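## Task

Every yellow sponge sits above a lot number printed on the shelf edge under it. Bring the one labelled 723 to the desk; if no sponge in this storeroom carries 723, bring the one labelled 342 instead. All other yellow sponges must stay on their shelves. The robot must not tip over or finish leaning, and the sponge must rest on the desk by itself, not be held there by the robot.

## Robot and tools

Robot: TidyBot++, a wheeled base (0.54 m long, 0.50 m wide, 0.38 m tall) on four driven casters carrying a single seven-joint arm with a two-finger gripper. The shoulder sits 0.12 m ahead of the base centre, 0.68 m up. Cameras: base_camera (pinhole, 644x364) and wrist_camera (fisheye, 644x476, looking along the hand). Loose objects may occasionally get nudged by outside forces.

Frames: base frame has its origin on the floor below the base centre, x ahead, y to the left, z up. hand_pose is reported in it: the point between the finger pads, its z axis running out along the fingers, fingers closing along its y axis. The odometry frame is the base frame where the scene began; base_odometry counts wheel rotation only, so slip shows as motion, and heading (left positive, -3.142 to 3.142) drifts a few cm and degrees over many moves. base_tilt is in degrees, positive when leaning forward or right.

execute_actions: argument actions is a list holding one action or none (empty just reports state and images). An action may contain base, joints, and speeds. base holds exactly one relative offset from the current base position: translate_m (metres, forward +, -2 to 2), strafe_m (metres, left +, -2 to 2) or rotate_rad (radians, counter-clockwise from above +, -6.3 to 6.3). joints holds absolute targets by name, radians: joint_1_rad (any angle, vertical axis, positive is clockwise from above, opposite to heading), joint_2_rad shoulder -2.249 to 2.249, joint_3_rad (any angle), joint_4_rad elbow -2.579 to 2.579, joint_5_rad (any angle), joint_6_rad wrist -2.099 to 2.099, joint_7_rad (any angle; hand down, positive turns counter-clockwise from above, at 1.57 fingers open left/right), and gripper_pos 0 (open, about 85 mm gap) to 1 (closed, squeezing about 100 N per finger). Unbounded joints go the short way, so turn past half a revolution in steps. speeds caps top speed for this action only: translate_m and strafe_m 0.05 to 0.5 m/s, rotate_rad 0.1 to 1.57 rad/s (defaults are the maxima); a base move needing over 8.667 s at its cap is refused. Base and joint motions start at once. cameras picks images: base_camera, wrist_camera, or all (default); [] gives none. Unknown keys or out-of-range numbers reject the whole call with no motion.

Arm geometry, with joint_1_rad 0, joint_3_rad 3.14, joint_5_rad 0 (near the start pose) the arm stays in the vertical plane of base x. Upper arm 0.42 m tilts joint_2_rad from vertical (forward +), forearm 0.31 m tilts joint_2 - joint_4, hand 0.31 m tilts joint_2 - joint_4 - joint_6. Reach forward = sum of length*sin, height above shoulder = sum of length*cos. The arm starts folded, hand down, poking up to 0.08 m past the base front. A downward hand reaches about 0.94 m above the floor at most, less further out. Closed fingertips stick 20 mm beyond the hand point.

Result lines: base_status and joint_status describe how the last accepted action ended. done means reached (for the base, only that wheels turned, maybe with slip). off_target means it rested short and may still push. contact_stop/time_out: target dropped, holding in place. For gripper_pos 1, done means empty fingers; off_target means something is held at the reading shown. joint command not followed with a cause line means a self-collision check blocked the arm targets (the gripper still acts); those targets may be retried each action until changed. on_its_own lists motion you did not command. motor_effort gives percent of maximum (bracket = peak), noisy. Motor temperatures list per-joint heat; MOTOR HOT from 60 °C, OVER-TEMPERATURE FAULT at 75 °C makes the arm sag weakly. ARM HIT flags the arm striking itself or the base.

wait: seconds 0 to 10, nothing new commanded; returns state and images. zoom_image: camera plus region [x0, y0, x1, y1] in pixels from top-left, max 504x504, on that camera's latest full image; good for reading lot numbers. finished_scene: scene = current scene number; ends it irreversibly after your last command holds, reports success and gives the next task.

Practical cautions: joint friction leaves the hand 1-2 cm off; correct by sending last command plus (wanted minus read). Do not resend read angles while holding an object, as the arm sinks; loads cause sag. A blocked base keeps shoving until timeout and may still report done. Torque sensors above 104.5 N m (joints 1-4) or 51.3 N m (5-7) freeze the arm 10 s; warnings at 56.7 and 29.4. Snagging the arm above about 0.8 m while driving, or pushing sideways on a raised hand, can tip the robot; retract or back away to recover. Release the sponge gently on the desk, avoid knocking other sponges off shelves, and finish with the arm clear and the robot level.

Each tool is called after ">>>" as name([rows], argument=value, ...), one row to a line, values as JSON.

## Session

>>> execute_actions(actions=[])

Scene clock: 0.00 s.
Motor temperatures (°C, as the motors report them): [30 32 28 30 38 37 41]
base_odometry: x=+0.000 y=+0.000 heading=+0.000 (m, m, rad; odometry frame)
base_tilt: forward=+0.0 right=+0.2 (deg)
base_status: not commanded
joint_positions: joint_1_rad=+0.044 joint_2_rad=-0.358 joint_3_rad=+3.157 joint_4_rad=-2.544 joint_5_rad=+0.010 joint_6_rad=-0.846 joint_7_rad=+1.569 gripper_pos=+0.000
joint_status: not commanded
motor_effort: joint_1_rad=+1 joint_2_rad=-1 joint_3_rad=+0 joint_4_rad=+12 joint_5_rad=+0 joint_6_rad=+1 joint_7_rad=+1 (%)
hand_pose: x=+0.2623 y=-0.0090 z=+0.5852 quat_wxyz=(+0.003, +0.998, -0.027, +0.055) (m; base frame)
pictures: base_camera, wrist_camera
Images, in order (width x height): base_camera 644x364, wrist_camera 644x476.

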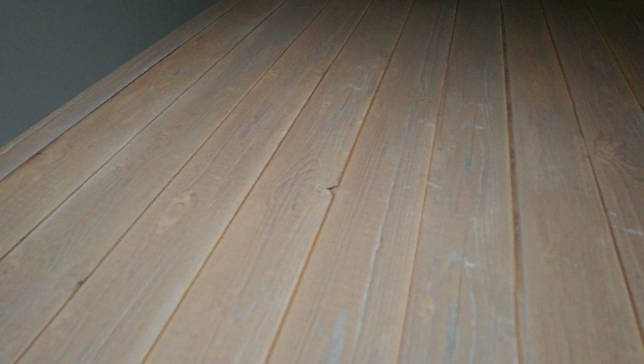

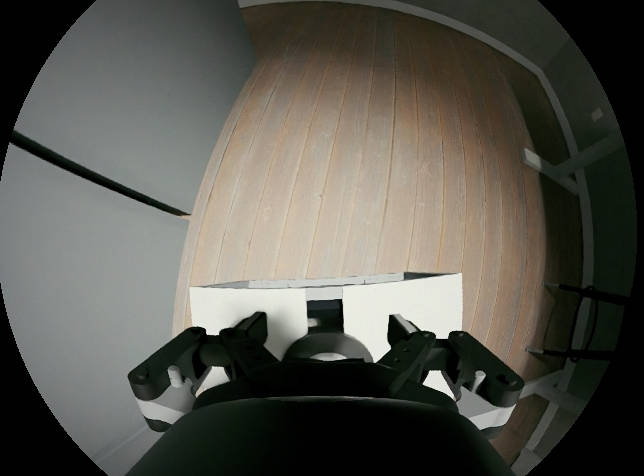

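>>> execute_actions([
  {"joints":{"joint_6_rad":0.45}},
])

Scene clock: 1.63 s.
Motor temperatures (°C, as the motors report them): [30 32 28 30 38 37 41]
base_odometry: x=+0.000 y=+0.000 heading=+0.000 (m, m, rad; odometry frame)
base_tilt: forward=+0.1 right=+0.2 (deg)
base_status: not commanded
joint_positions: joint_1_rad=+0.044 joint_2_rad=-0.358 joint_3_rad=+3.157 joint_4_rad=-2.544 joint_5_rad=+0.010 joint_6_rad=+0.448 joint_7_rad=+1.569 gripper_pos=+0.000
joint_status: all done
motor_effort: joint_1_rad=+0(0) joint_2_rad=-6(6) joint_3_rad=-1(0) joint_4_rad=+17(17) joint_5_rad=+0(0) joint_6_rad=+9(9) joint_7_rad=+1(0) (%)
hand_pose: x=+0.5349 y=-0.0227 z=+0.8429 quat_wxyz=(+0.018, +0.763, -0.020, +0.646) (m; base frame)
pictures: base_camera, wrist_camera
Images, in order (width x height): base_camera 644x364, wrist_camera 644x476.

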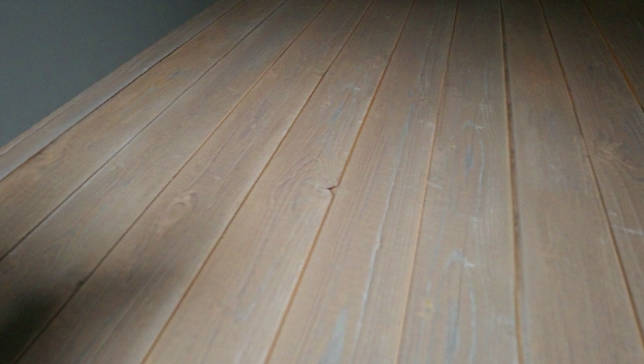

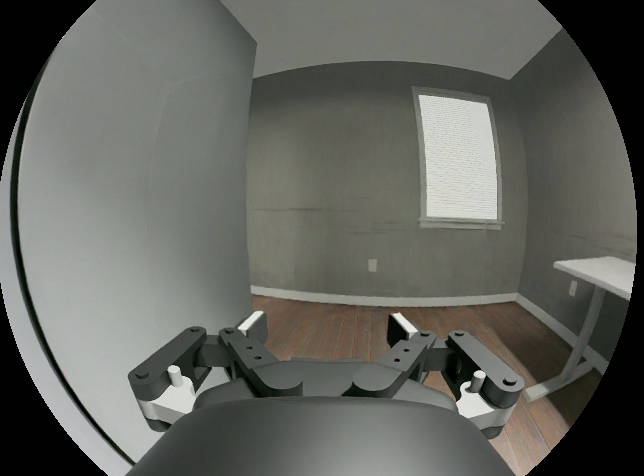

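>>> execute_actions([
  {"base":{"rotate_rad":-0.33},"joints":{"joint_1_rad":-0.6}},
])

>>> execute_actions([
  {"base":{"translate_m":1.0},"joints":{"joint_1_rad":-0.9}},
])

Scene clock: 3.70 s.
Motor temperatures (°C, as the motors report them): [30 32 28 30 38 37 41]
base_odometry: x=+0.000 y=+0.000 heading=-0.330 (m, m, rad; odometry frame)
base_tilt: forward=+0.0 right=+0.2 (deg)
base_status: done
joint_positions: joint_1_rad=-0.577 joint_2_rad=-0.358 joint_3_rad=+3.157 joint_4_rad=-2.544 joint_5_rad=+0.010 joint_6_rad=+0.448 joint_7_rad=+1.569 gripper_pos=+0.000
joint_status: all done
motor_effort: joint_1_rad=+0(0) joint_2_rad=-6(6) joint_3_rad=-1(1) joint_4_rad=+17(17) joint_5_rad=+0(1) joint_6_rad=+9(9) joint_7_rad=+1(1) (%)
hand_pose: x=+0.4703 y=+0.2237 z=+0.8429 quat_wxyz=(-0.181, +0.733, +0.214, +0.620) (m; base frame)
pictures: base_camera, wrist_camera
Images, in order (width x height): base_camera 644x364, wrist_camera 644x476.

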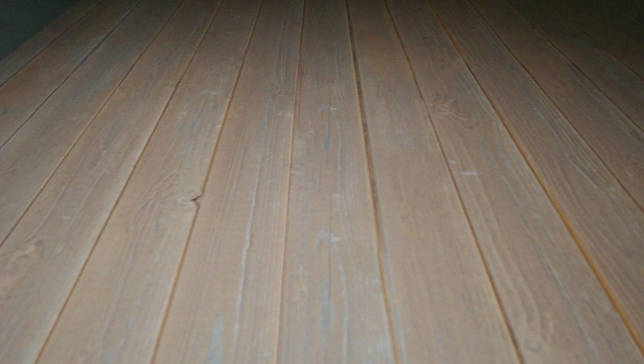

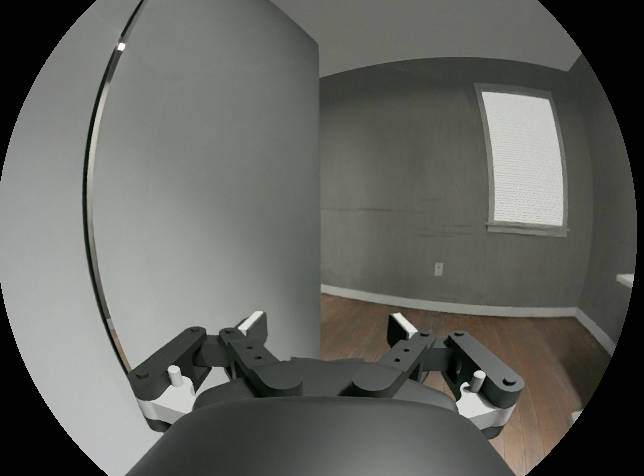

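Scene clock: 7.03 s.
Motor temperatures (°C, as the motors report them): [30 32 28 30 38 37 41]
base_odometry: x=+0.946 y=-0.325 heading=-0.330 (m, m, rad; odometry frame)
base_tilt: forward=+0.0 right=+0.2 (deg)
base_status: done
joint_positions: joint_1_rad=-0.878 joint_2_rad=-0.358 joint_3_rad=+3.157 joint_4_rad=-2.544 joint_5_rad=+0.010 joint_6_rad=+0.448 joint_7_rad=+1.569 gripper_pos=+0.000
joint_status: all done
motor_effort: joint_1_rad=+1(2) joint_2_rad=-5(7) joint_3_rad=+0(0) joint_4_rad=+17(18) joint_5_rad=+0(0) joint_6_rad=+9(10) joint_7_rad=+2(0) (%)
hand_pose: x=+0.3882 y=+0.3177 z=+0.8431 quat_wxyz=(-0.272, +0.692, +0.322, +0.586) (m; base frame)
pictures: base_camera, wrist_camera
Images, in order (width x height): base_camera 644x364, wrist_camera 644x476.

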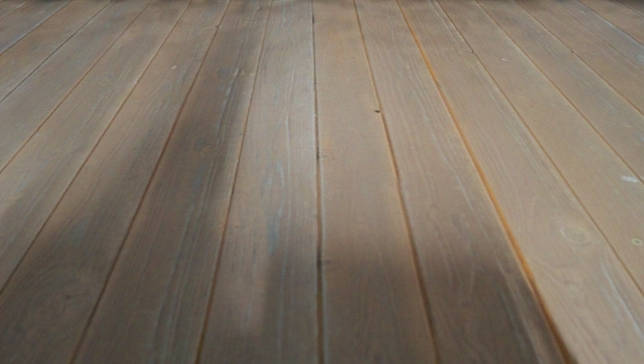

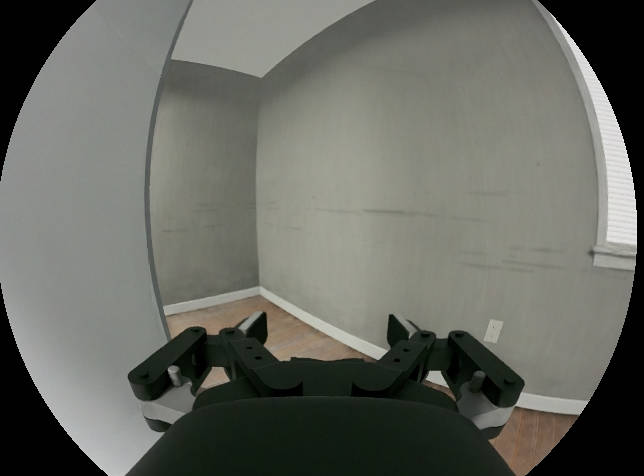

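>>> execute_actions([
  {"base":{"translate_m":0.68},"joints":{"joint_1_rad":-1.6,"joint_6_rad":0.0}},
])

Scene clock: 9.80 s.
Motor temperatures (°C, as the motors report them): [30 32 28 30 38 37 41]
base_odometry: x=+1.589 y=-0.546 heading=-0.331 (m, m, rad; odometry frame)
base_tilt: forward=+0.0 right=+0.2 (deg)
base_status: done
joint_positions: joint_1_rad=-1.575 joint_2_rad=-0.358 joint_3_rad=+3.157 joint_4_rad=-2.544 joint_5_rad=+0.010 joint_6_rad=+0.021 joint_7_rad=+1.569 gripper_pos=+0.000
joint_status: all done
motor_effort: joint_1_rad=+1(2) joint_2_rad=-5(6) joint_3_rad=+0(1) joint_4_rad=+16(18) joint_5_rad=+0(1) joint_6_rad=+8(9) joint_7_rad=-1(0) (%)
hand_pose: x=+0.1216 y=+0.3675 z=+0.7206 quat_wxyz=(-0.331, +0.626, +0.623, +0.333) (m; base frame)
pictures: base_camera, wrist_camera
Images, in order (width x height): base_camera 644x364, wrist_camera 644x476.

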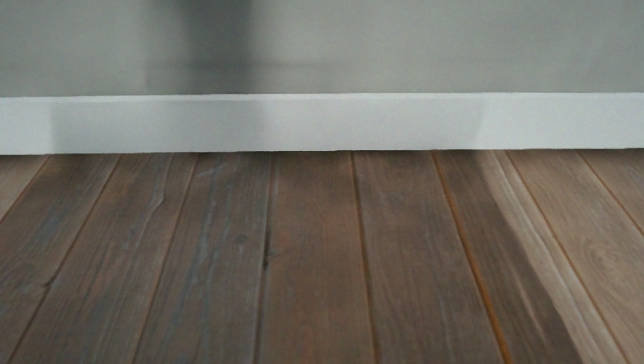

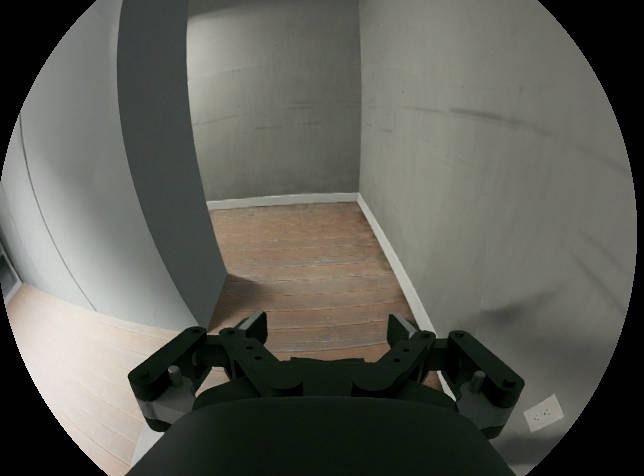

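>>> execute_actions([
  {"base":{"strafe_m":1.6},"joints":{"joint_1_rad":-3.1,"joint_6_rad":0.2}},
])

Scene clock: 14.43 s.
Motor temperatures (°C, as the motors report them): [30 32 28 30 38 37 41]
base_odometry: x=+2.110 y=+0.967 heading=-0.331 (m, m, rad; odometry frame)
base_tilt: forward=+0.0 right=+0.2 (deg)
base_status: done
joint_positions: joint_1_rad=-3.077 joint_2_rad=-0.359 joint_3_rad=+3.157 joint_4_rad=-2.544 joint_5_rad=+0.010 joint_6_rad=+0.177 joint_7_rad=+1.569 gripper_pos=+0.000
joint_status: all done
motor_effort: joint_1_rad=+1(0) joint_2_rad=-5(6) joint_3_rad=-1(2) joint_4_rad=+17(17) joint_5_rad=+0(0) joint_6_rad=+9(8) joint_7_rad=+0(1) (%)
hand_pose: x=-0.2713 y=+0.0295 z=+0.7629 quat_wxyz=(-0.537, +0.031, +0.843, +0.020) (m; base frame)
pictures: base_camera, wrist_camera
Images, in order (width x height): base_camera 644x364, wrist_camera 644x476.

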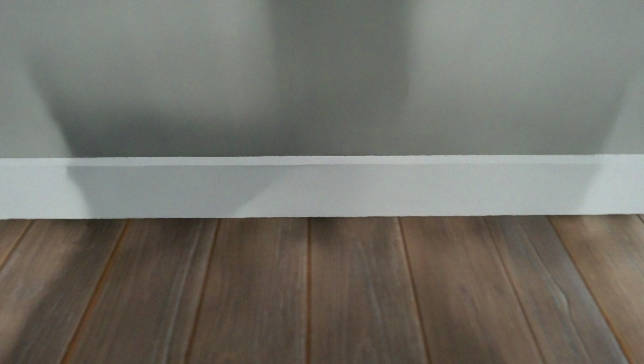

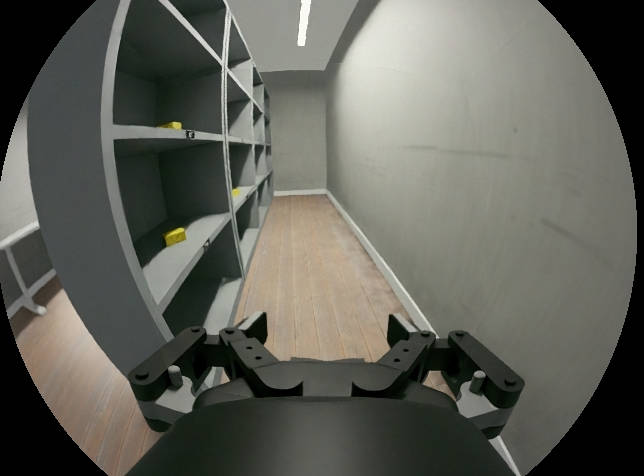

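>>> execute_actions([
  {"base":{"translate_m":-1.1},"joints":{"joint_1_rad":1.6,"joint_2_rad":-0.8,"joint_6_rad":0.05}},
])

Scene clock: 19.13 s.
Motor temperatures (°C, as the motors report them): [30 32 28 30 38 37 41]
base_odometry: x=+1.070 y=+1.325 heading=-0.331 (m, m, rad; odometry frame)
base_tilt: forward=+0.1 right=+0.1 (deg)
base_status: done
joint_positions: joint_1_rad=-4.662 joint_2_rad=-0.785 joint_3_rad=+3.157 joint_4_rad=-2.544 joint_5_rad=+0.010 joint_6_rad=+0.073 joint_7_rad=+1.569 gripper_pos=+0.000
joint_status: all done
motor_effort: joint_1_rad=+0(0) joint_2_rad=+5(5) joint_3_rad=+0(0) joint_4_rad=+20(19) joint_5_rad=+0(0) joint_6_rad=+9(8) joint_7_rad=+0(0) (%)
hand_pose: x=+0.0987 y=-0.3201 z=+0.8851 quat_wxyz=(-0.483, -0.511, +0.544, -0.457) (m; base frame)
pictures: base_camera, wrist_camera
Images, in order (width x height): base_camera 644x364, wrist_camera 644x476.

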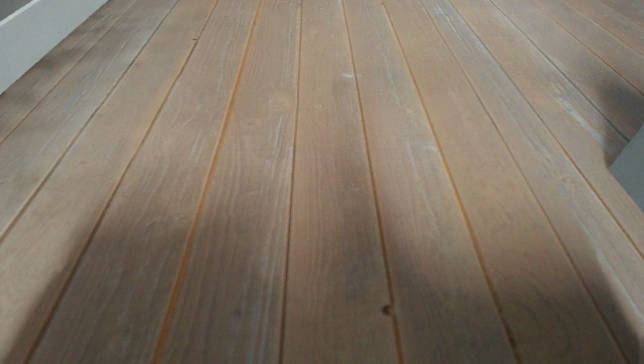

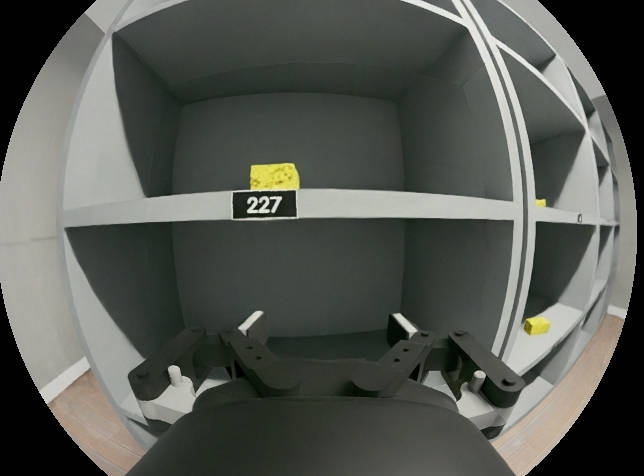

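>>> execute_actions([
  {"base":{"strafe_m":0.17},"joints":{"joint_6_rad":-0.5}},
])

>>> execute_actions([
  {"base":{"translate_m":-0.85}},
])

Scene clock: 20.70 s.
Motor temperatures (°C, as the motors report them): [30 32 28 30 38 37 41]
base_odometry: x=+1.125 y=+1.486 heading=-0.331 (m, m, rad; odometry frame)
base_tilt: forward=+0.1 right=+0.2 (deg)
base_status: done
joint_positions: joint_1_rad=-4.662 joint_2_rad=-0.795 joint_3_rad=+3.157 joint_4_rad=-2.543 joint_5_rad=+0.010 joint_6_rad=-0.498 joint_7_rad=+1.569 gripper_pos=+0.000
joint_status: all done
motor_effort: joint_1_rad=+1(0) joint_2_rad=+6(8) joint_3_rad=+0(0) joint_4_rad=+19(21) joint_5_rad=+0(0) joint_6_rad=+7(10) joint_7_rad=+0(1) (%)
hand_pose: x=+0.1029 y=-0.2516 z=+0.7266 quat_wxyz=(-0.315, -0.617, +0.657, -0.298) (m; base frame)
pictures: base_camera, wrist_camera
Images, in order (width x height): base_camera 644x364, wrist_camera 644x476.

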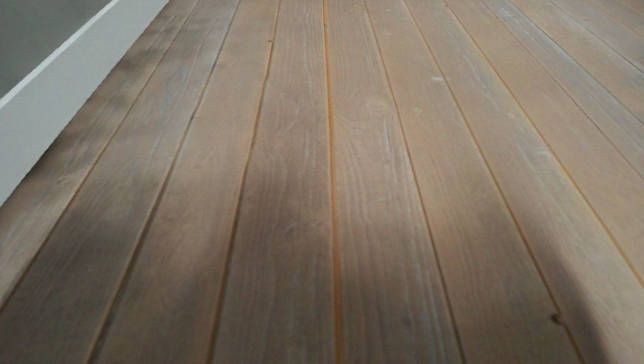

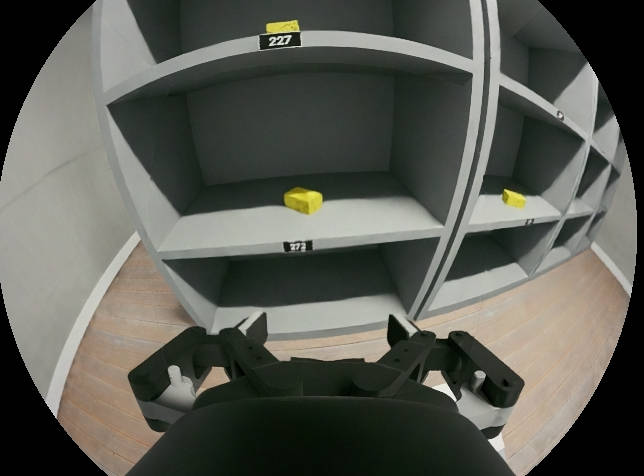

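Scene clock: 23.73 s.
Motor temperatures (°C, as the motors report them): [30 32 28 30 38 37 41]
base_odometry: x=+0.321 y=+1.763 heading=-0.331 (m, m, rad; odometry frame)
base_tilt: forward=+0.0 right=+0.1 (deg)
base_status: done
joint_positions: joint_1_rad=-4.662 joint_2_rad=-0.795 joint_3_rad=+3.157 joint_4_rad=-2.543 joint_5_rad=+0.010 joint_6_rad=-0.498 joint_7_rad=+1.569 gripper_pos=+0.000
joint_status: not commanded
motor_effort: joint_1_rad=+1(0) joint_2_rad=+6(6) joint_3_rad=+0(1) joint_4_rad=+19(19) joint_5_rad=+0(0) joint_6_rad=+7(8) joint_7_rad=+0(1) (%)
hand_pose: x=+0.1029 y=-0.2516 z=+0.7266 quat_wxyz=(-0.315, -0.617, +0.657, -0.298) (m; base frame)
pictures: base_camera, wrist_camera
Images, in order (width x height): base_camera 644x364, wrist_camera 644x476.

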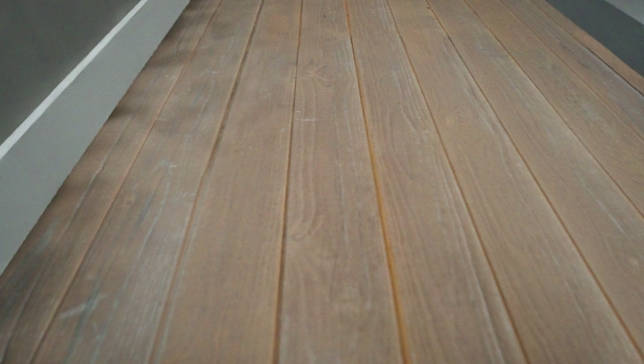

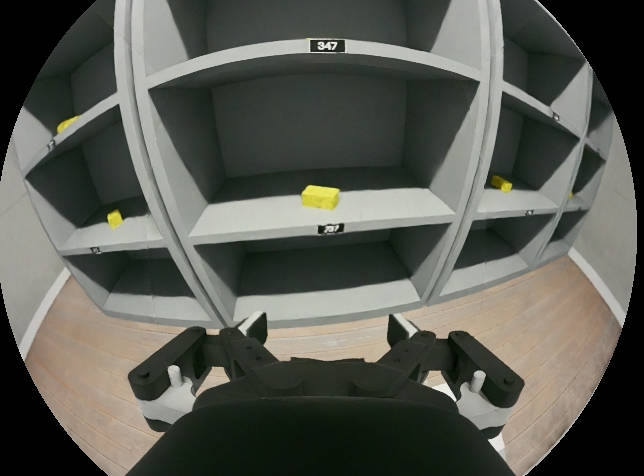

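>>> zoom_image(camera="wrist_camera", region=[300, 90, 640, 260])

>>> execute_actions([
  {"base":{"translate_m":-1.0},"joints":{"joint_2_rad":-0.4,"joint_6_rad":0.0}},
])

Region (300, 90, 640, 260) of wrist_camera's 644x476 image, scaled by 1.482.

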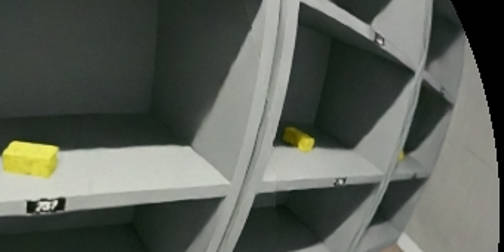

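Scene clock: 27.17 s.
Motor temperatures (°C, as the motors report them): [30 32 28 30 38 37 41]
base_odometry: x=-0.625 y=+2.088 heading=-0.331 (m, m, rad; odometry frame)
base_tilt: forward=+0.0 right=+0.2 (deg)
base_status: done
joint_positions: joint_1_rad=-4.662 joint_2_rad=-0.408 joint_3_rad=+3.157 joint_4_rad=-2.543 joint_5_rad=+0.010 joint_6_rad=-0.020 joint_7_rad=+1.569 gripper_pos=+0.000
joint_status: all done
motor_effort: joint_1_rad=+1(0) joint_2_rad=-4(7) joint_3_rad=+0(0) joint_4_rad=+17(19) joint_5_rad=+0(0) joint_6_rad=+8(7) joint_7_rad=+0(0) (%)
hand_pose: x=+0.0969 y=-0.3577 z=+0.7281 quat_wxyz=(-0.345, -0.604, +0.641, -0.324) (m; base frame)
pictures: base_camera, wrist_camera
Images, in order (width x height): base_camera 644x364, wrist_camera 644x476.

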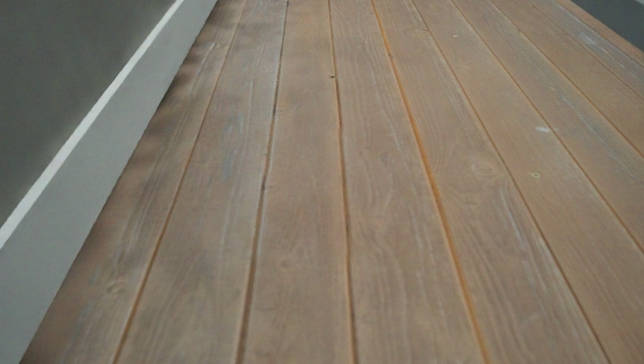

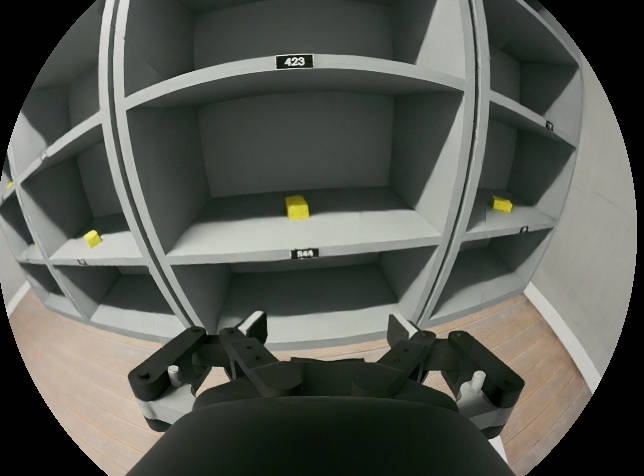

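>>> execute_actions([
  {"base":{"strafe_m":-0.1}},
], cameras=[])

>>> execute_actions([
  {"base":{"translate_m":-0.8}},
])

Scene clock: 28.47 s.
Motor temperatures (°C, as the motors report them): [30 32 28 30 38 37 41]
base_odometry: x=-0.657 y=+1.994 heading=-0.332 (m, m, rad; odometry frame)
base_tilt: forward=+0.0 right=+0.2 (deg)
base_status: done
joint_positions: joint_1_rad=-4.662 joint_2_rad=-0.402 joint_3_rad=+3.157 joint_4_rad=-2.543 joint_5_rad=+0.010 joint_6_rad=-0.020 joint_7_rad=+1.569 gripper_pos=+0.000
joint_status: not commanded
motor_effort: joint_1_rad=+0(1) joint_2_rad=-4(6) joint_3_rad=+0(0) joint_4_rad=+17(18) joint_5_rad=+1(0) joint_6_rad=+7(8) joint_7_rad=+0(0) (%)
hand_pose: x=+0.0968 y=-0.3580 z=+0.7258 quat_wxyz=(-0.343, -0.605, +0.642, -0.322) (m; base frame)
pictures: none
No camera images: the call's "cameras" was empty. Leave "cameras" out to get every camera's image.

Scene clock: 31.40 s.
Motor temperatures (°C, as the motors report them): [30 32 28 30 38 37 41]
base_odometry: x=-1.414 y=+2.254 heading=-0.331 (m, m, rad; odometry frame)
base_tilt: forward=+0.0 right=+0.2 (deg)
base_status: done
joint_positions: joint_1_rad=-4.662 joint_2_rad=-0.402 joint_3_rad=+3.157 joint_4_rad=-2.543 joint_5_rad=+0.010 joint_6_rad=-0.020 joint_7_rad=+1.569 gripper_pos=+0.000
joint_status: not commanded
motor_effort: joint_1_rad=+0(1) joint_2_rad=-4(5) joint_3_rad=+0(1) joint_4_rad=+17(17) joint_5_rad=+0(0) joint_6_rad=+7(7) joint_7_rad=+0(0) (%)
hand_pose: x=+0.0968 y=-0.3580 z=+0.7258 quat_wxyz=(-0.343, -0.605, +0.642, -0.322) (m; base frame)
pictures: base_camera, wrist_camera
Images, in order (width x height): base_camera 644x364, wrist_camera 644x476.

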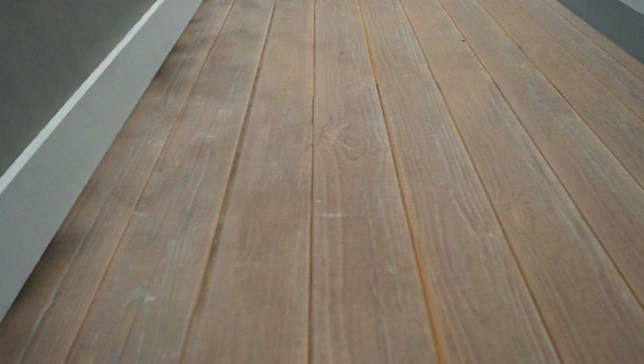

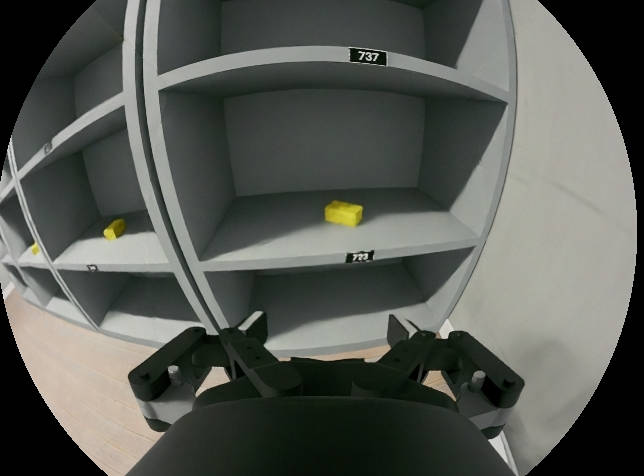

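>>> zoom_image(camera="wrist_camera", region=[300, 185, 420, 275])

Region (300, 185, 420, 275) of wrist_camera's 644x476 image, scaled by 4.200; it fills the top 378 rows of this view, and the rest is white.

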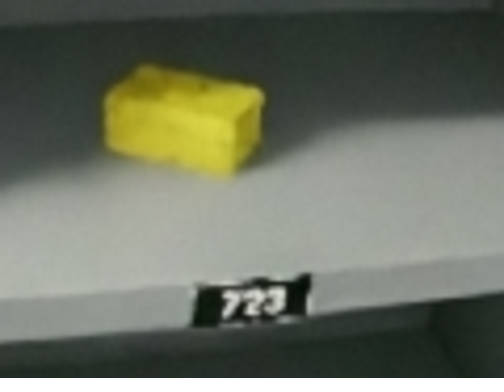

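>>> execute_actions([
  {"base":{"translate_m":-0.07},"joints":{"joint_1_rad":2.11,"joint_2_rad":0.927,"joint_3_rad":3.14,"joint_4_rad":-1.195,"joint_5_rad":-0.88,"joint_6_rad":-1.195,"joint_7_rad":3.56}},
])

Scene clock: 35.03 s.
Motor temperatures (°C, as the motors report them): [30 32 28 30 38 37 41]
base_odometry: x=-1.480 y=+2.276 heading=-0.331 (m, m, rad; odometry frame)
base_tilt: forward=+0.0 right=+0.3 (deg)
base_status: done
joint_positions: joint_1_rad=-4.195 joint_2_rad=+0.922 joint_3_rad=+3.157 joint_4_rad=-1.217 joint_5_rad=-0.846 joint_6_rad=-1.172 joint_7_rad=+3.523 gripper_pos=+0.000
joint_status: all done
motor_effort: joint_1_rad=+1(0) joint_2_rad=-44(46) joint_3_rad=-4(5) joint_4_rad=+13(18) joint_5_rad=-6(5) joint_6_rad=-1(8) joint_7_rad=+1(0) (%)
hand_pose: x=+0.0025 y=-0.6262 z=+0.5387 quat_wxyz=(-0.088, -0.895, +0.257, -0.355) (m; base frame)
pictures: base_camera, wrist_camera
Images, in order (width x height): base_camera 644x364, wrist_camera 644x476.

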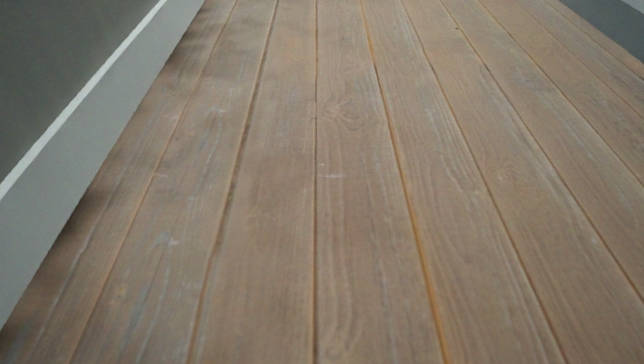

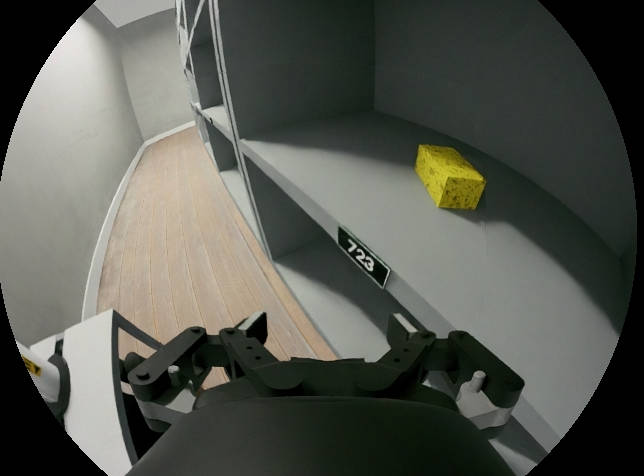

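>>> execute_actions([
  {"base":{"strafe_m":-0.12},"speeds":{"strafe_m":0.1},"joints":{"joint_2_rad":0.85}},
], cameras=["wrist_camera"])

Scene clock: 37.10 s.
Motor temperatures (°C, as the motors report them): [30 32 28 30 38 37 41]
base_odometry: x=-1.520 y=+2.163 heading=-0.331 (m, m, rad; odometry frame)
base_tilt: forward=+0.0 right=+0.2 (deg)
base_status: done
joint_positions: joint_1_rad=-4.193 joint_2_rad=+0.851 joint_3_rad=+3.157 joint_4_rad=-1.211 joint_5_rad=-0.847 joint_6_rad=-1.174 joint_7_rad=+3.523 gripper_pos=+0.000
joint_status: all done
motor_effort: joint_1_rad=+1(2) joint_2_rad=-44(46) joint_3_rad=-4(5) joint_4_rad=+14(14) joint_5_rad=-6(6) joint_6_rad=-1(1) joint_7_rad=+0(0) (%)
hand_pose: x=-0.0037 y=-0.6354 z=+0.5844 quat_wxyz=(-0.123, -0.897, +0.244, -0.347) (m; base frame)
pictures: wrist_camera
Images, in order (width x height): wrist_camera 644x476.

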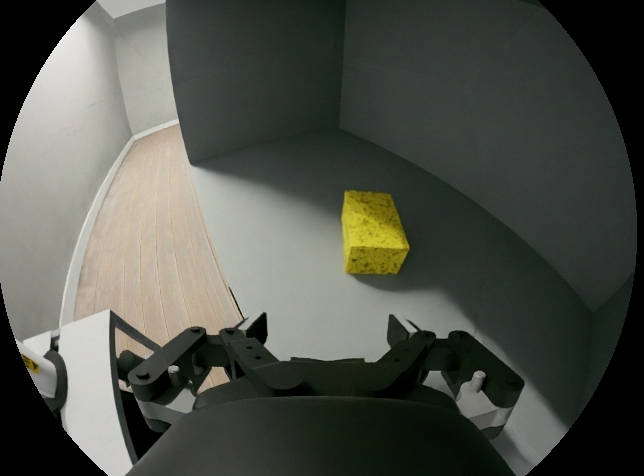

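>>> execute_actions([
  {"base":{"translate_m":0.08},"speeds":{"translate_m":0.1},"joints":{"joint_2_rad":0.805}},
], cameras=["wrist_camera"])

>>> execute_actions([
  {"base":{"strafe_m":-0.125},"speeds":{"strafe_m":0.15}},
], cameras=["wrist_camera"])

Scene clock: 38.87 s.
Motor temperatures (°C, as the motors report them): [30 32 28 30 38 37 41]
base_odometry: x=-1.444 y=+2.136 heading=-0.332 (m, m, rad; odometry frame)
base_tilt: forward=+0.0 right=+0.2 (deg)
base_status: done
joint_positions: joint_1_rad=-4.187 joint_2_rad=+0.810 joint_3_rad=+3.156 joint_4_rad=-1.210 joint_5_rad=-0.847 joint_6_rad=-1.175 joint_7_rad=+3.523 gripper_pos=+0.000
joint_status: all done
motor_effort: joint_1_rad=+1(3) joint_2_rad=-42(46) joint_3_rad=-4(5) joint_4_rad=+14(15) joint_5_rad=-6(7) joint_6_rad=-1(1) joint_7_rad=+0(0) (%)
hand_pose: x=-0.0086 y=-0.6380 z=+0.6098 quat_wxyz=(-0.143, -0.897, +0.238, -0.342) (m; base frame)
pictures: wrist_camera
Images, in order (width x height): wrist_camera 644x476.

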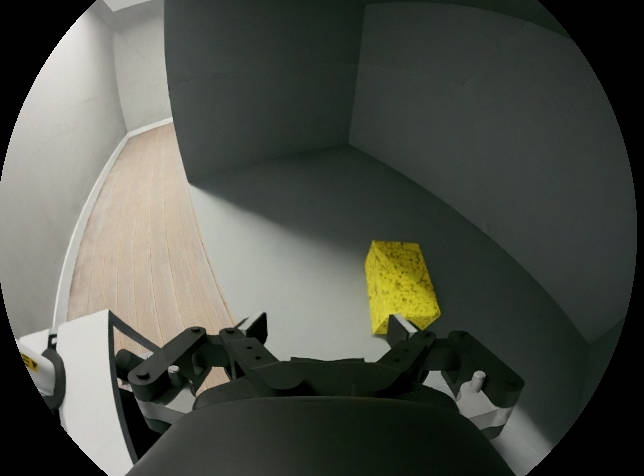

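Scene clock: 40.37 s.
Motor temperatures (°C, as the motors report them): [30 33 28 30 38 37 41]
base_odometry: x=-1.484 y=+2.018 heading=-0.331 (m, m, rad; odometry frame)
base_tilt: forward=+0.0 right=+0.2 (deg)
base_status: done
joint_positions: joint_1_rad=-4.186 joint_2_rad=+0.809 joint_3_rad=+3.156 joint_4_rad=-1.210 joint_5_rad=-0.848 joint_6_rad=-1.176 joint_7_rad=+3.523 gripper_pos=+0.000
joint_status: not commanded
motor_effort: joint_1_rad=+1(3) joint_2_rad=-42(45) joint_3_rad=-4(5) joint_4_rad=+14(15) joint_5_rad=-6(6) joint_6_rad=-1(1) joint_7_rad=+0(0) (%)
hand_pose: x=-0.0087 y=-0.6379 z=+0.6106 quat_wxyz=(-0.143, -0.897, +0.238, -0.343) (m; base frame)
pictures: wrist_camera
Images, in order (width x height): wrist_camera 644x476.

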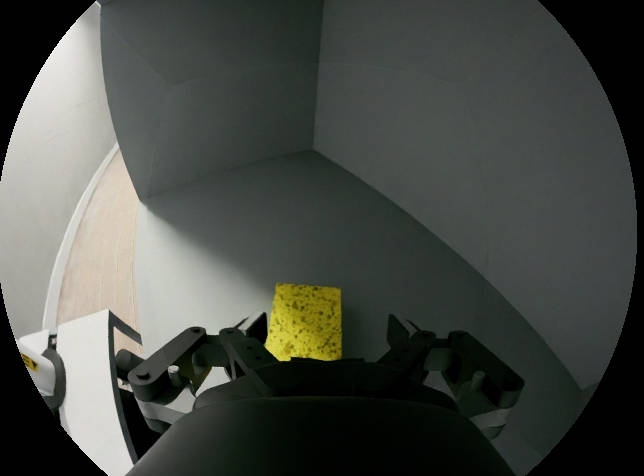

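>>> execute_actions([
  {"base":{"strafe_m":0.01},"joints":{"joint_2_rad":0.88}},
], cameras=["wrist_camera"])

Scene clock: 41.40 s.
Motor temperatures (°C, as the motors report them): [30 33 28 30 38 37 41]
base_odometry: x=-1.481 y=+2.028 heading=-0.331 (m, m, rad; odometry frame)
base_tilt: forward=+0.0 right=+0.1 (deg)
base_status: done
joint_positions: joint_1_rad=-4.184 joint_2_rad=+0.879 joint_3_rad=+3.155 joint_4_rad=-1.209 joint_5_rad=-0.848 joint_6_rad=-1.176 joint_7_rad=+3.523 gripper_pos=+0.000
joint_status: all done
motor_effort: joint_1_rad=+0(5) joint_2_rad=-43(46) joint_3_rad=-4(5) joint_4_rad=+13(15) joint_5_rad=-6(6) joint_6_rad=-1(1) joint_7_rad=+0(1) (%)
hand_pose: x=-0.0063 y=-0.6323 z=+0.5681 quat_wxyz=(-0.112, -0.895, +0.252, -0.351) (m; base frame)
pictures: wrist_camera
Images, in order (width x height): wrist_camera 644x476.

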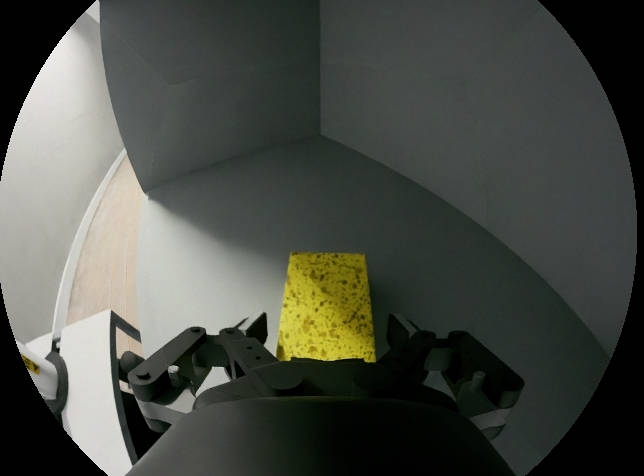

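>>> execute_actions([
  {"base":{"strafe_m":-0.006},"joints":{"joint_2_rad":0.93}},
], cameras=["wrist_camera"])

>>> execute_actions([
  {"joints":{"gripper_pos":1}},
], cameras=["wrist_camera"])

Scene clock: 42.33 s.
Motor temperatures (°C, as the motors report them): [30 33 28 30 38 37 41]
base_odometry: x=-1.483 y=+2.022 heading=-0.331 (m, m, rad; odometry frame)
base_tilt: forward=+0.0 right=+0.2 (deg)
base_status: done
joint_positions: joint_1_rad=-4.184 joint_2_rad=+0.926 joint_3_rad=+3.155 joint_4_rad=-1.207 joint_5_rad=-0.849 joint_6_rad=-1.176 joint_7_rad=+3.523 gripper_pos=+0.000
joint_status: all done
motor_effort: joint_1_rad=+0(3) joint_2_rad=-44(45) joint_3_rad=-4(5) joint_4_rad=+13(14) joint_5_rad=-6(6) joint_6_rad=-1(1) joint_7_rad=+0(0) (%)
hand_pose: x=-0.0036 y=-0.6280 z=+0.5403 quat_wxyz=(-0.092, -0.893, +0.260, -0.357) (m; base frame)
pictures: wrist_camera
Images, in order (width x height): wrist_camera 644x476.

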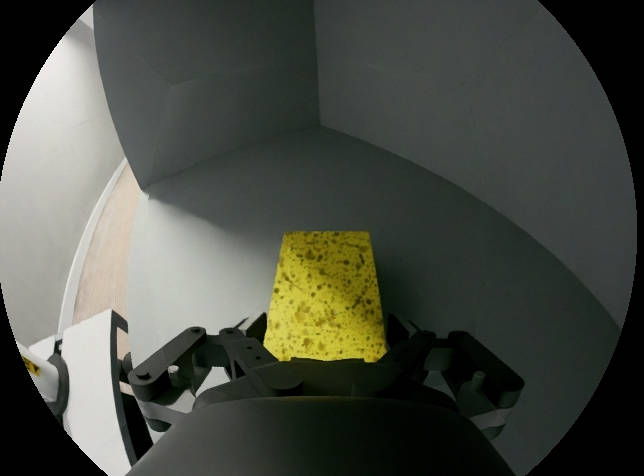

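Scene clock: 43.43 s.
Motor temperatures (°C, as the motors report them): [30 33 28 30 38 37 41]
base_odometry: x=-1.483 y=+2.022 heading=-0.331 (m, m, rad; odometry frame)
base_tilt: forward=+0.0 right=+0.2 (deg)
base_status: not commanded
joint_positions: joint_1_rad=-4.184 joint_2_rad=+0.921 joint_3_rad=+3.155 joint_4_rad=-1.204 joint_5_rad=-0.853 joint_6_rad=-1.177 joint_7_rad=+3.523 gripper_pos=+0.372
joint_status: gripper_pos off_target (ended at +0.372, target +1.000)
motor_effort: joint_1_rad=+0(1) joint_2_rad=-42(44) joint_3_rad=-4(4) joint_4_rad=+12(13) joint_5_rad=-5(6) joint_6_rad=-1(2) joint_7_rad=+0(0) (%)
hand_pose: x=-0.0040 y=-0.6303 z=+0.5450 quat_wxyz=(-0.096, -0.892, +0.259, -0.357) (m; base frame)
pictures: wrist_camera
Images, in order (width x height): wrist_camera 644x476.

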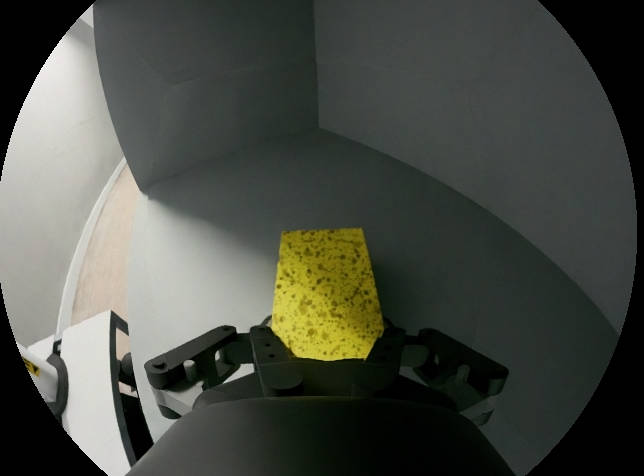

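>>> execute_actions([
  {"joints":{"joint_2_rad":0.85}},
], cameras=[])

>>> execute_actions([
  {"base":{"strafe_m":0.26}},
])

Scene clock: 44.47 s.
Motor temperatures (°C, as the motors report them): [30 33 28 30 38 37 41]
base_odometry: x=-1.483 y=+2.022 heading=-0.331 (m, m, rad; odometry frame)
base_tilt: forward=+0.0 right=+0.1 (deg)
base_status: not commanded
joint_positions: joint_1_rad=-4.184 joint_2_rad=+0.853 joint_3_rad=+3.155 joint_4_rad=-1.204 joint_5_rad=-0.853 joint_6_rad=-1.177 joint_7_rad=+3.523 gripper_pos=+0.372
joint_status: all done
motor_effort: joint_1_rad=+1(0) joint_2_rad=-43(47) joint_3_rad=-4(5) joint_4_rad=+14(14) joint_5_rad=-7(7) joint_6_rad=-1(2) joint_7_rad=+1(0) (%)
hand_pose: x=-0.0080 y=-0.6371 z=+0.5865 quat_wxyz=(-0.127, -0.895, +0.247, -0.350) (m; base frame)
pictures: none
No camera images: the call's "cameras" was empty. Leave "cameras" out to get every camera's image.

Scene clock: 46.37 s.
Motor temperatures (°C, as the motors report them): [30 33 28 30 38 37 41]
base_odometry: x=-1.398 y=+2.268 heading=-0.330 (m, m, rad; odometry frame)
base_tilt: forward=+0.0 right=+0.2 (deg)
base_status: done
joint_positions: joint_1_rad=-4.179 joint_2_rad=+0.852 joint_3_rad=+3.155 joint_4_rad=-1.204 joint_5_rad=-0.854 joint_6_rad=-1.178 joint_7_rad=+3.523 gripper_pos=+0.372
joint_status: not commanded
motor_effort: joint_1_rad=+0(4) joint_2_rad=-43(46) joint_3_rad=-4(6) joint_4_rad=+13(15) joint_5_rad=-6(7) joint_6_rad=-1(1) joint_7_rad=-1(1) (%)
hand_pose: x=-0.0108 y=-0.6364 z=+0.5872 quat_wxyz=(-0.128, -0.894, +0.249, -0.350) (m; base frame)
pictures: base_camera, wrist_camera
Images, in order (width x height): base_camera 644x364, wrist_camera 644x476.

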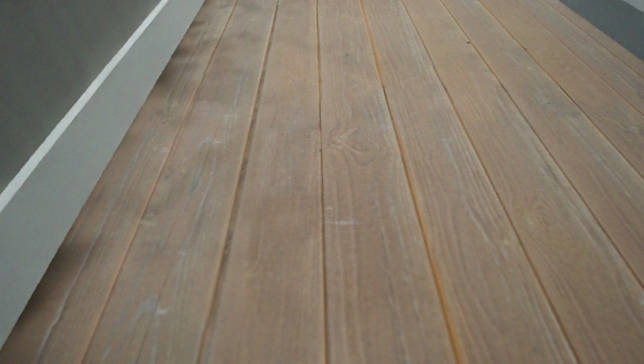

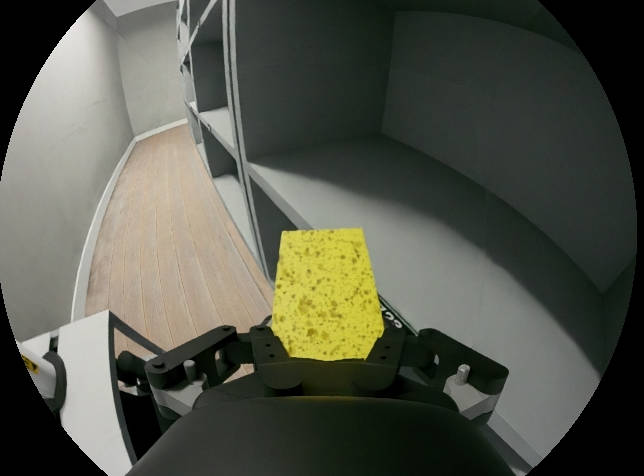

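>>> execute_actions([
  {"base":{"translate_m":2.0},"joints":{"joint_2_rad":-0.36,"joint_4_rad":-2.5,"joint_5_rad":0.03,"joint_6_rad":-0.22,"joint_7_rad":1.54}},
])

>>> execute_actions([
  {"base":{"translate_m":1.72},"joints":{"joint_1_rad":2.6}},
])

Scene clock: 57.00 s.
Motor temperatures (°C, as the motors report them): [30 33 28 30 38 37 41]
base_odometry: x=+0.494 y=+1.619 heading=-0.330 (m, m, rad; odometry frame)
base_tilt: forward=+0.1 right=+0.2 (deg)
base_status: done
joint_positions: joint_1_rad=-4.178 joint_2_rad=-0.351 joint_3_rad=+3.155 joint_4_rad=-2.482 joint_5_rad=-0.004 joint_6_rad=-0.243 joint_7_rad=+1.577 gripper_pos=+0.372
joint_status: all done
motor_effort: joint_1_rad=+1(3) joint_2_rad=-5(46) joint_3_rad=-1(6) joint_4_rad=+16(17) joint_5_rad=+0(7) joint_6_rad=+7(6) joint_7_rad=+0(1) (%)
hand_pose: x=-0.0554 y=-0.2893 z=+0.6857 quat_wxyz=(-0.325, -0.454, +0.808, -0.185) (m; base frame)
pictures: base_camera, wrist_camera
Images, in order (width x height): base_camera 644x364, wrist_camera 644x476.

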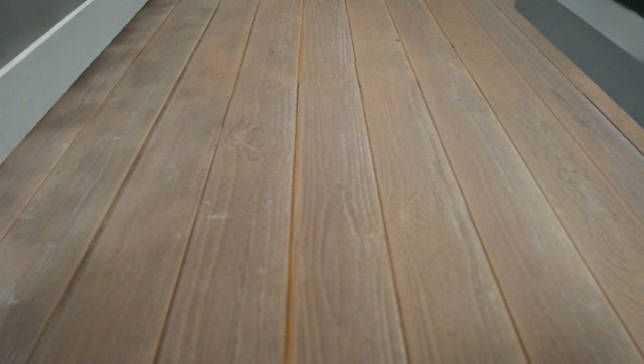

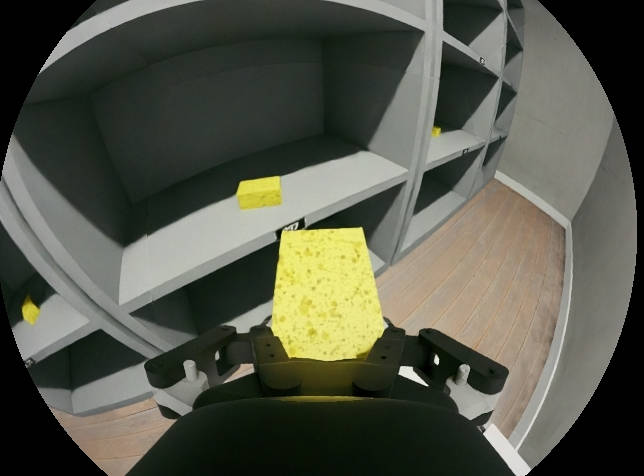

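Scene clock: 61.73 s.
Motor temperatures (°C, as the motors report them): [30 33 28 30 38 37 41]
base_odometry: x=+2.121 y=+1.062 heading=-0.330 (m, m, rad; odometry frame)
base_tilt: forward=+0.0 right=+0.1 (deg)
base_status: done
joint_positions: joint_1_rad=-3.706 joint_2_rad=-0.353 joint_3_rad=+3.155 joint_4_rad=-2.483 joint_5_rad=-0.004 joint_6_rad=-0.241 joint_7_rad=+1.577 gripper_pos=+0.372
joint_status: all done
motor_effort: joint_1_rad=+0(0) joint_2_rad=-5(6) joint_3_rad=-1(0) joint_4_rad=+17(17) joint_5_rad=+0(0) joint_6_rad=+7(8) joint_7_rad=+0(0) (%)
hand_pose: x=-0.1679 y=-0.1785 z=+0.6864 quat_wxyz=(-0.361, -0.253, +0.892, -0.104) (m; base frame)
pictures: base_camera, wrist_camera
Images, in order (width x height): base_camera 644x364, wrist_camera 644x476.

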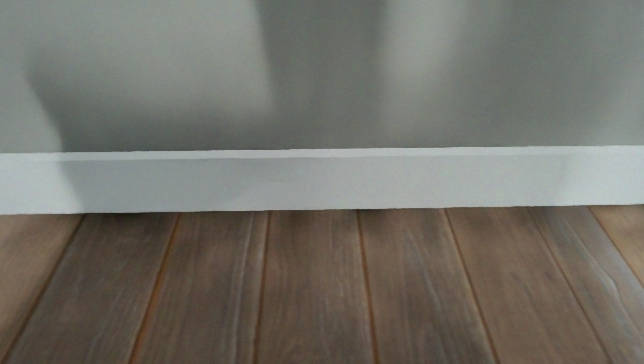

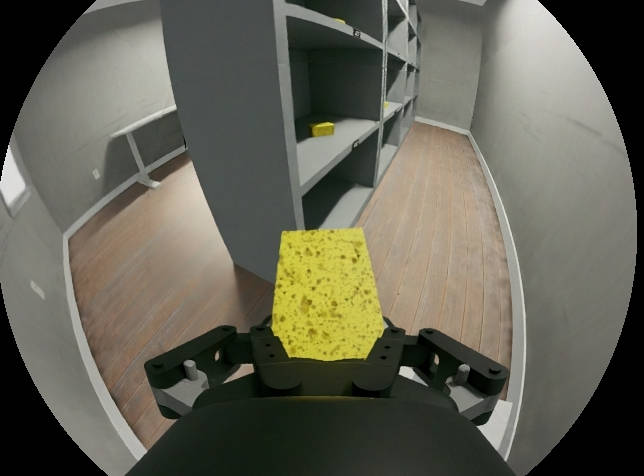

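>>> execute_actions([
  {"base":{"strafe_m":-2.0},"joints":{"joint_1_rad":2.3,"joint_2_rad":-0.2,"joint_4_rad":-1.8,"joint_6_rad":-0.78}},
])

Scene clock: 67.17 s.
Motor temperatures (°C, as the motors report them): [30 33 28 30 38 37 41]
base_odometry: x=+1.475 y=-0.831 heading=-0.330 (m, m, rad; odometry frame)
base_tilt: forward=+0.0 right=+0.2 (deg)
base_status: done
joint_positions: joint_1_rad=-3.961 joint_2_rad=-0.207 joint_3_rad=+3.155 joint_4_rad=-1.819 joint_5_rad=-0.003 joint_6_rad=-0.759 joint_7_rad=+1.577 gripper_pos=+0.372
joint_status: all done
motor_effort: joint_1_rad=+1(1) joint_2_rad=-13(14) joint_3_rad=-1(0) joint_4_rad=+19(19) joint_5_rad=+0(0) joint_6_rad=+7(8) joint_7_rad=+0(0) (%)
hand_pose: x=-0.1876 y=-0.3220 z=+0.8571 quat_wxyz=(-0.345, -0.365, +0.852, -0.149) (m; base frame)
pictures: base_camera, wrist_camera
Images, in order (width x height): base_camera 644x364, wrist_camera 644x476.

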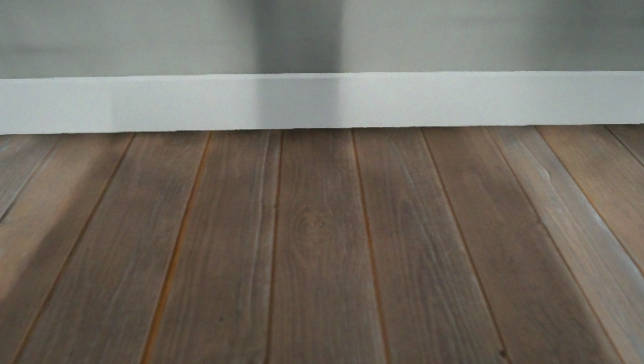

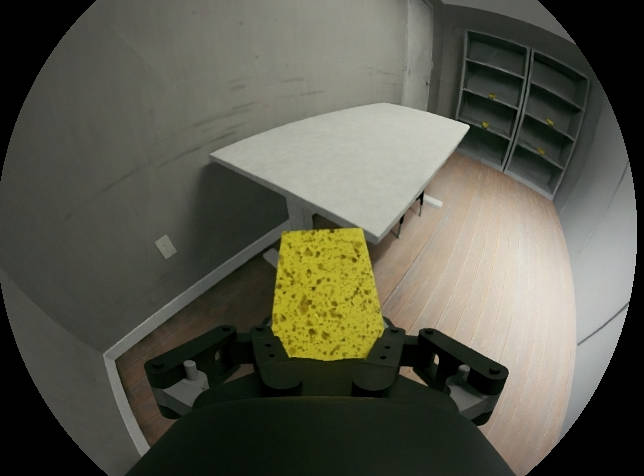

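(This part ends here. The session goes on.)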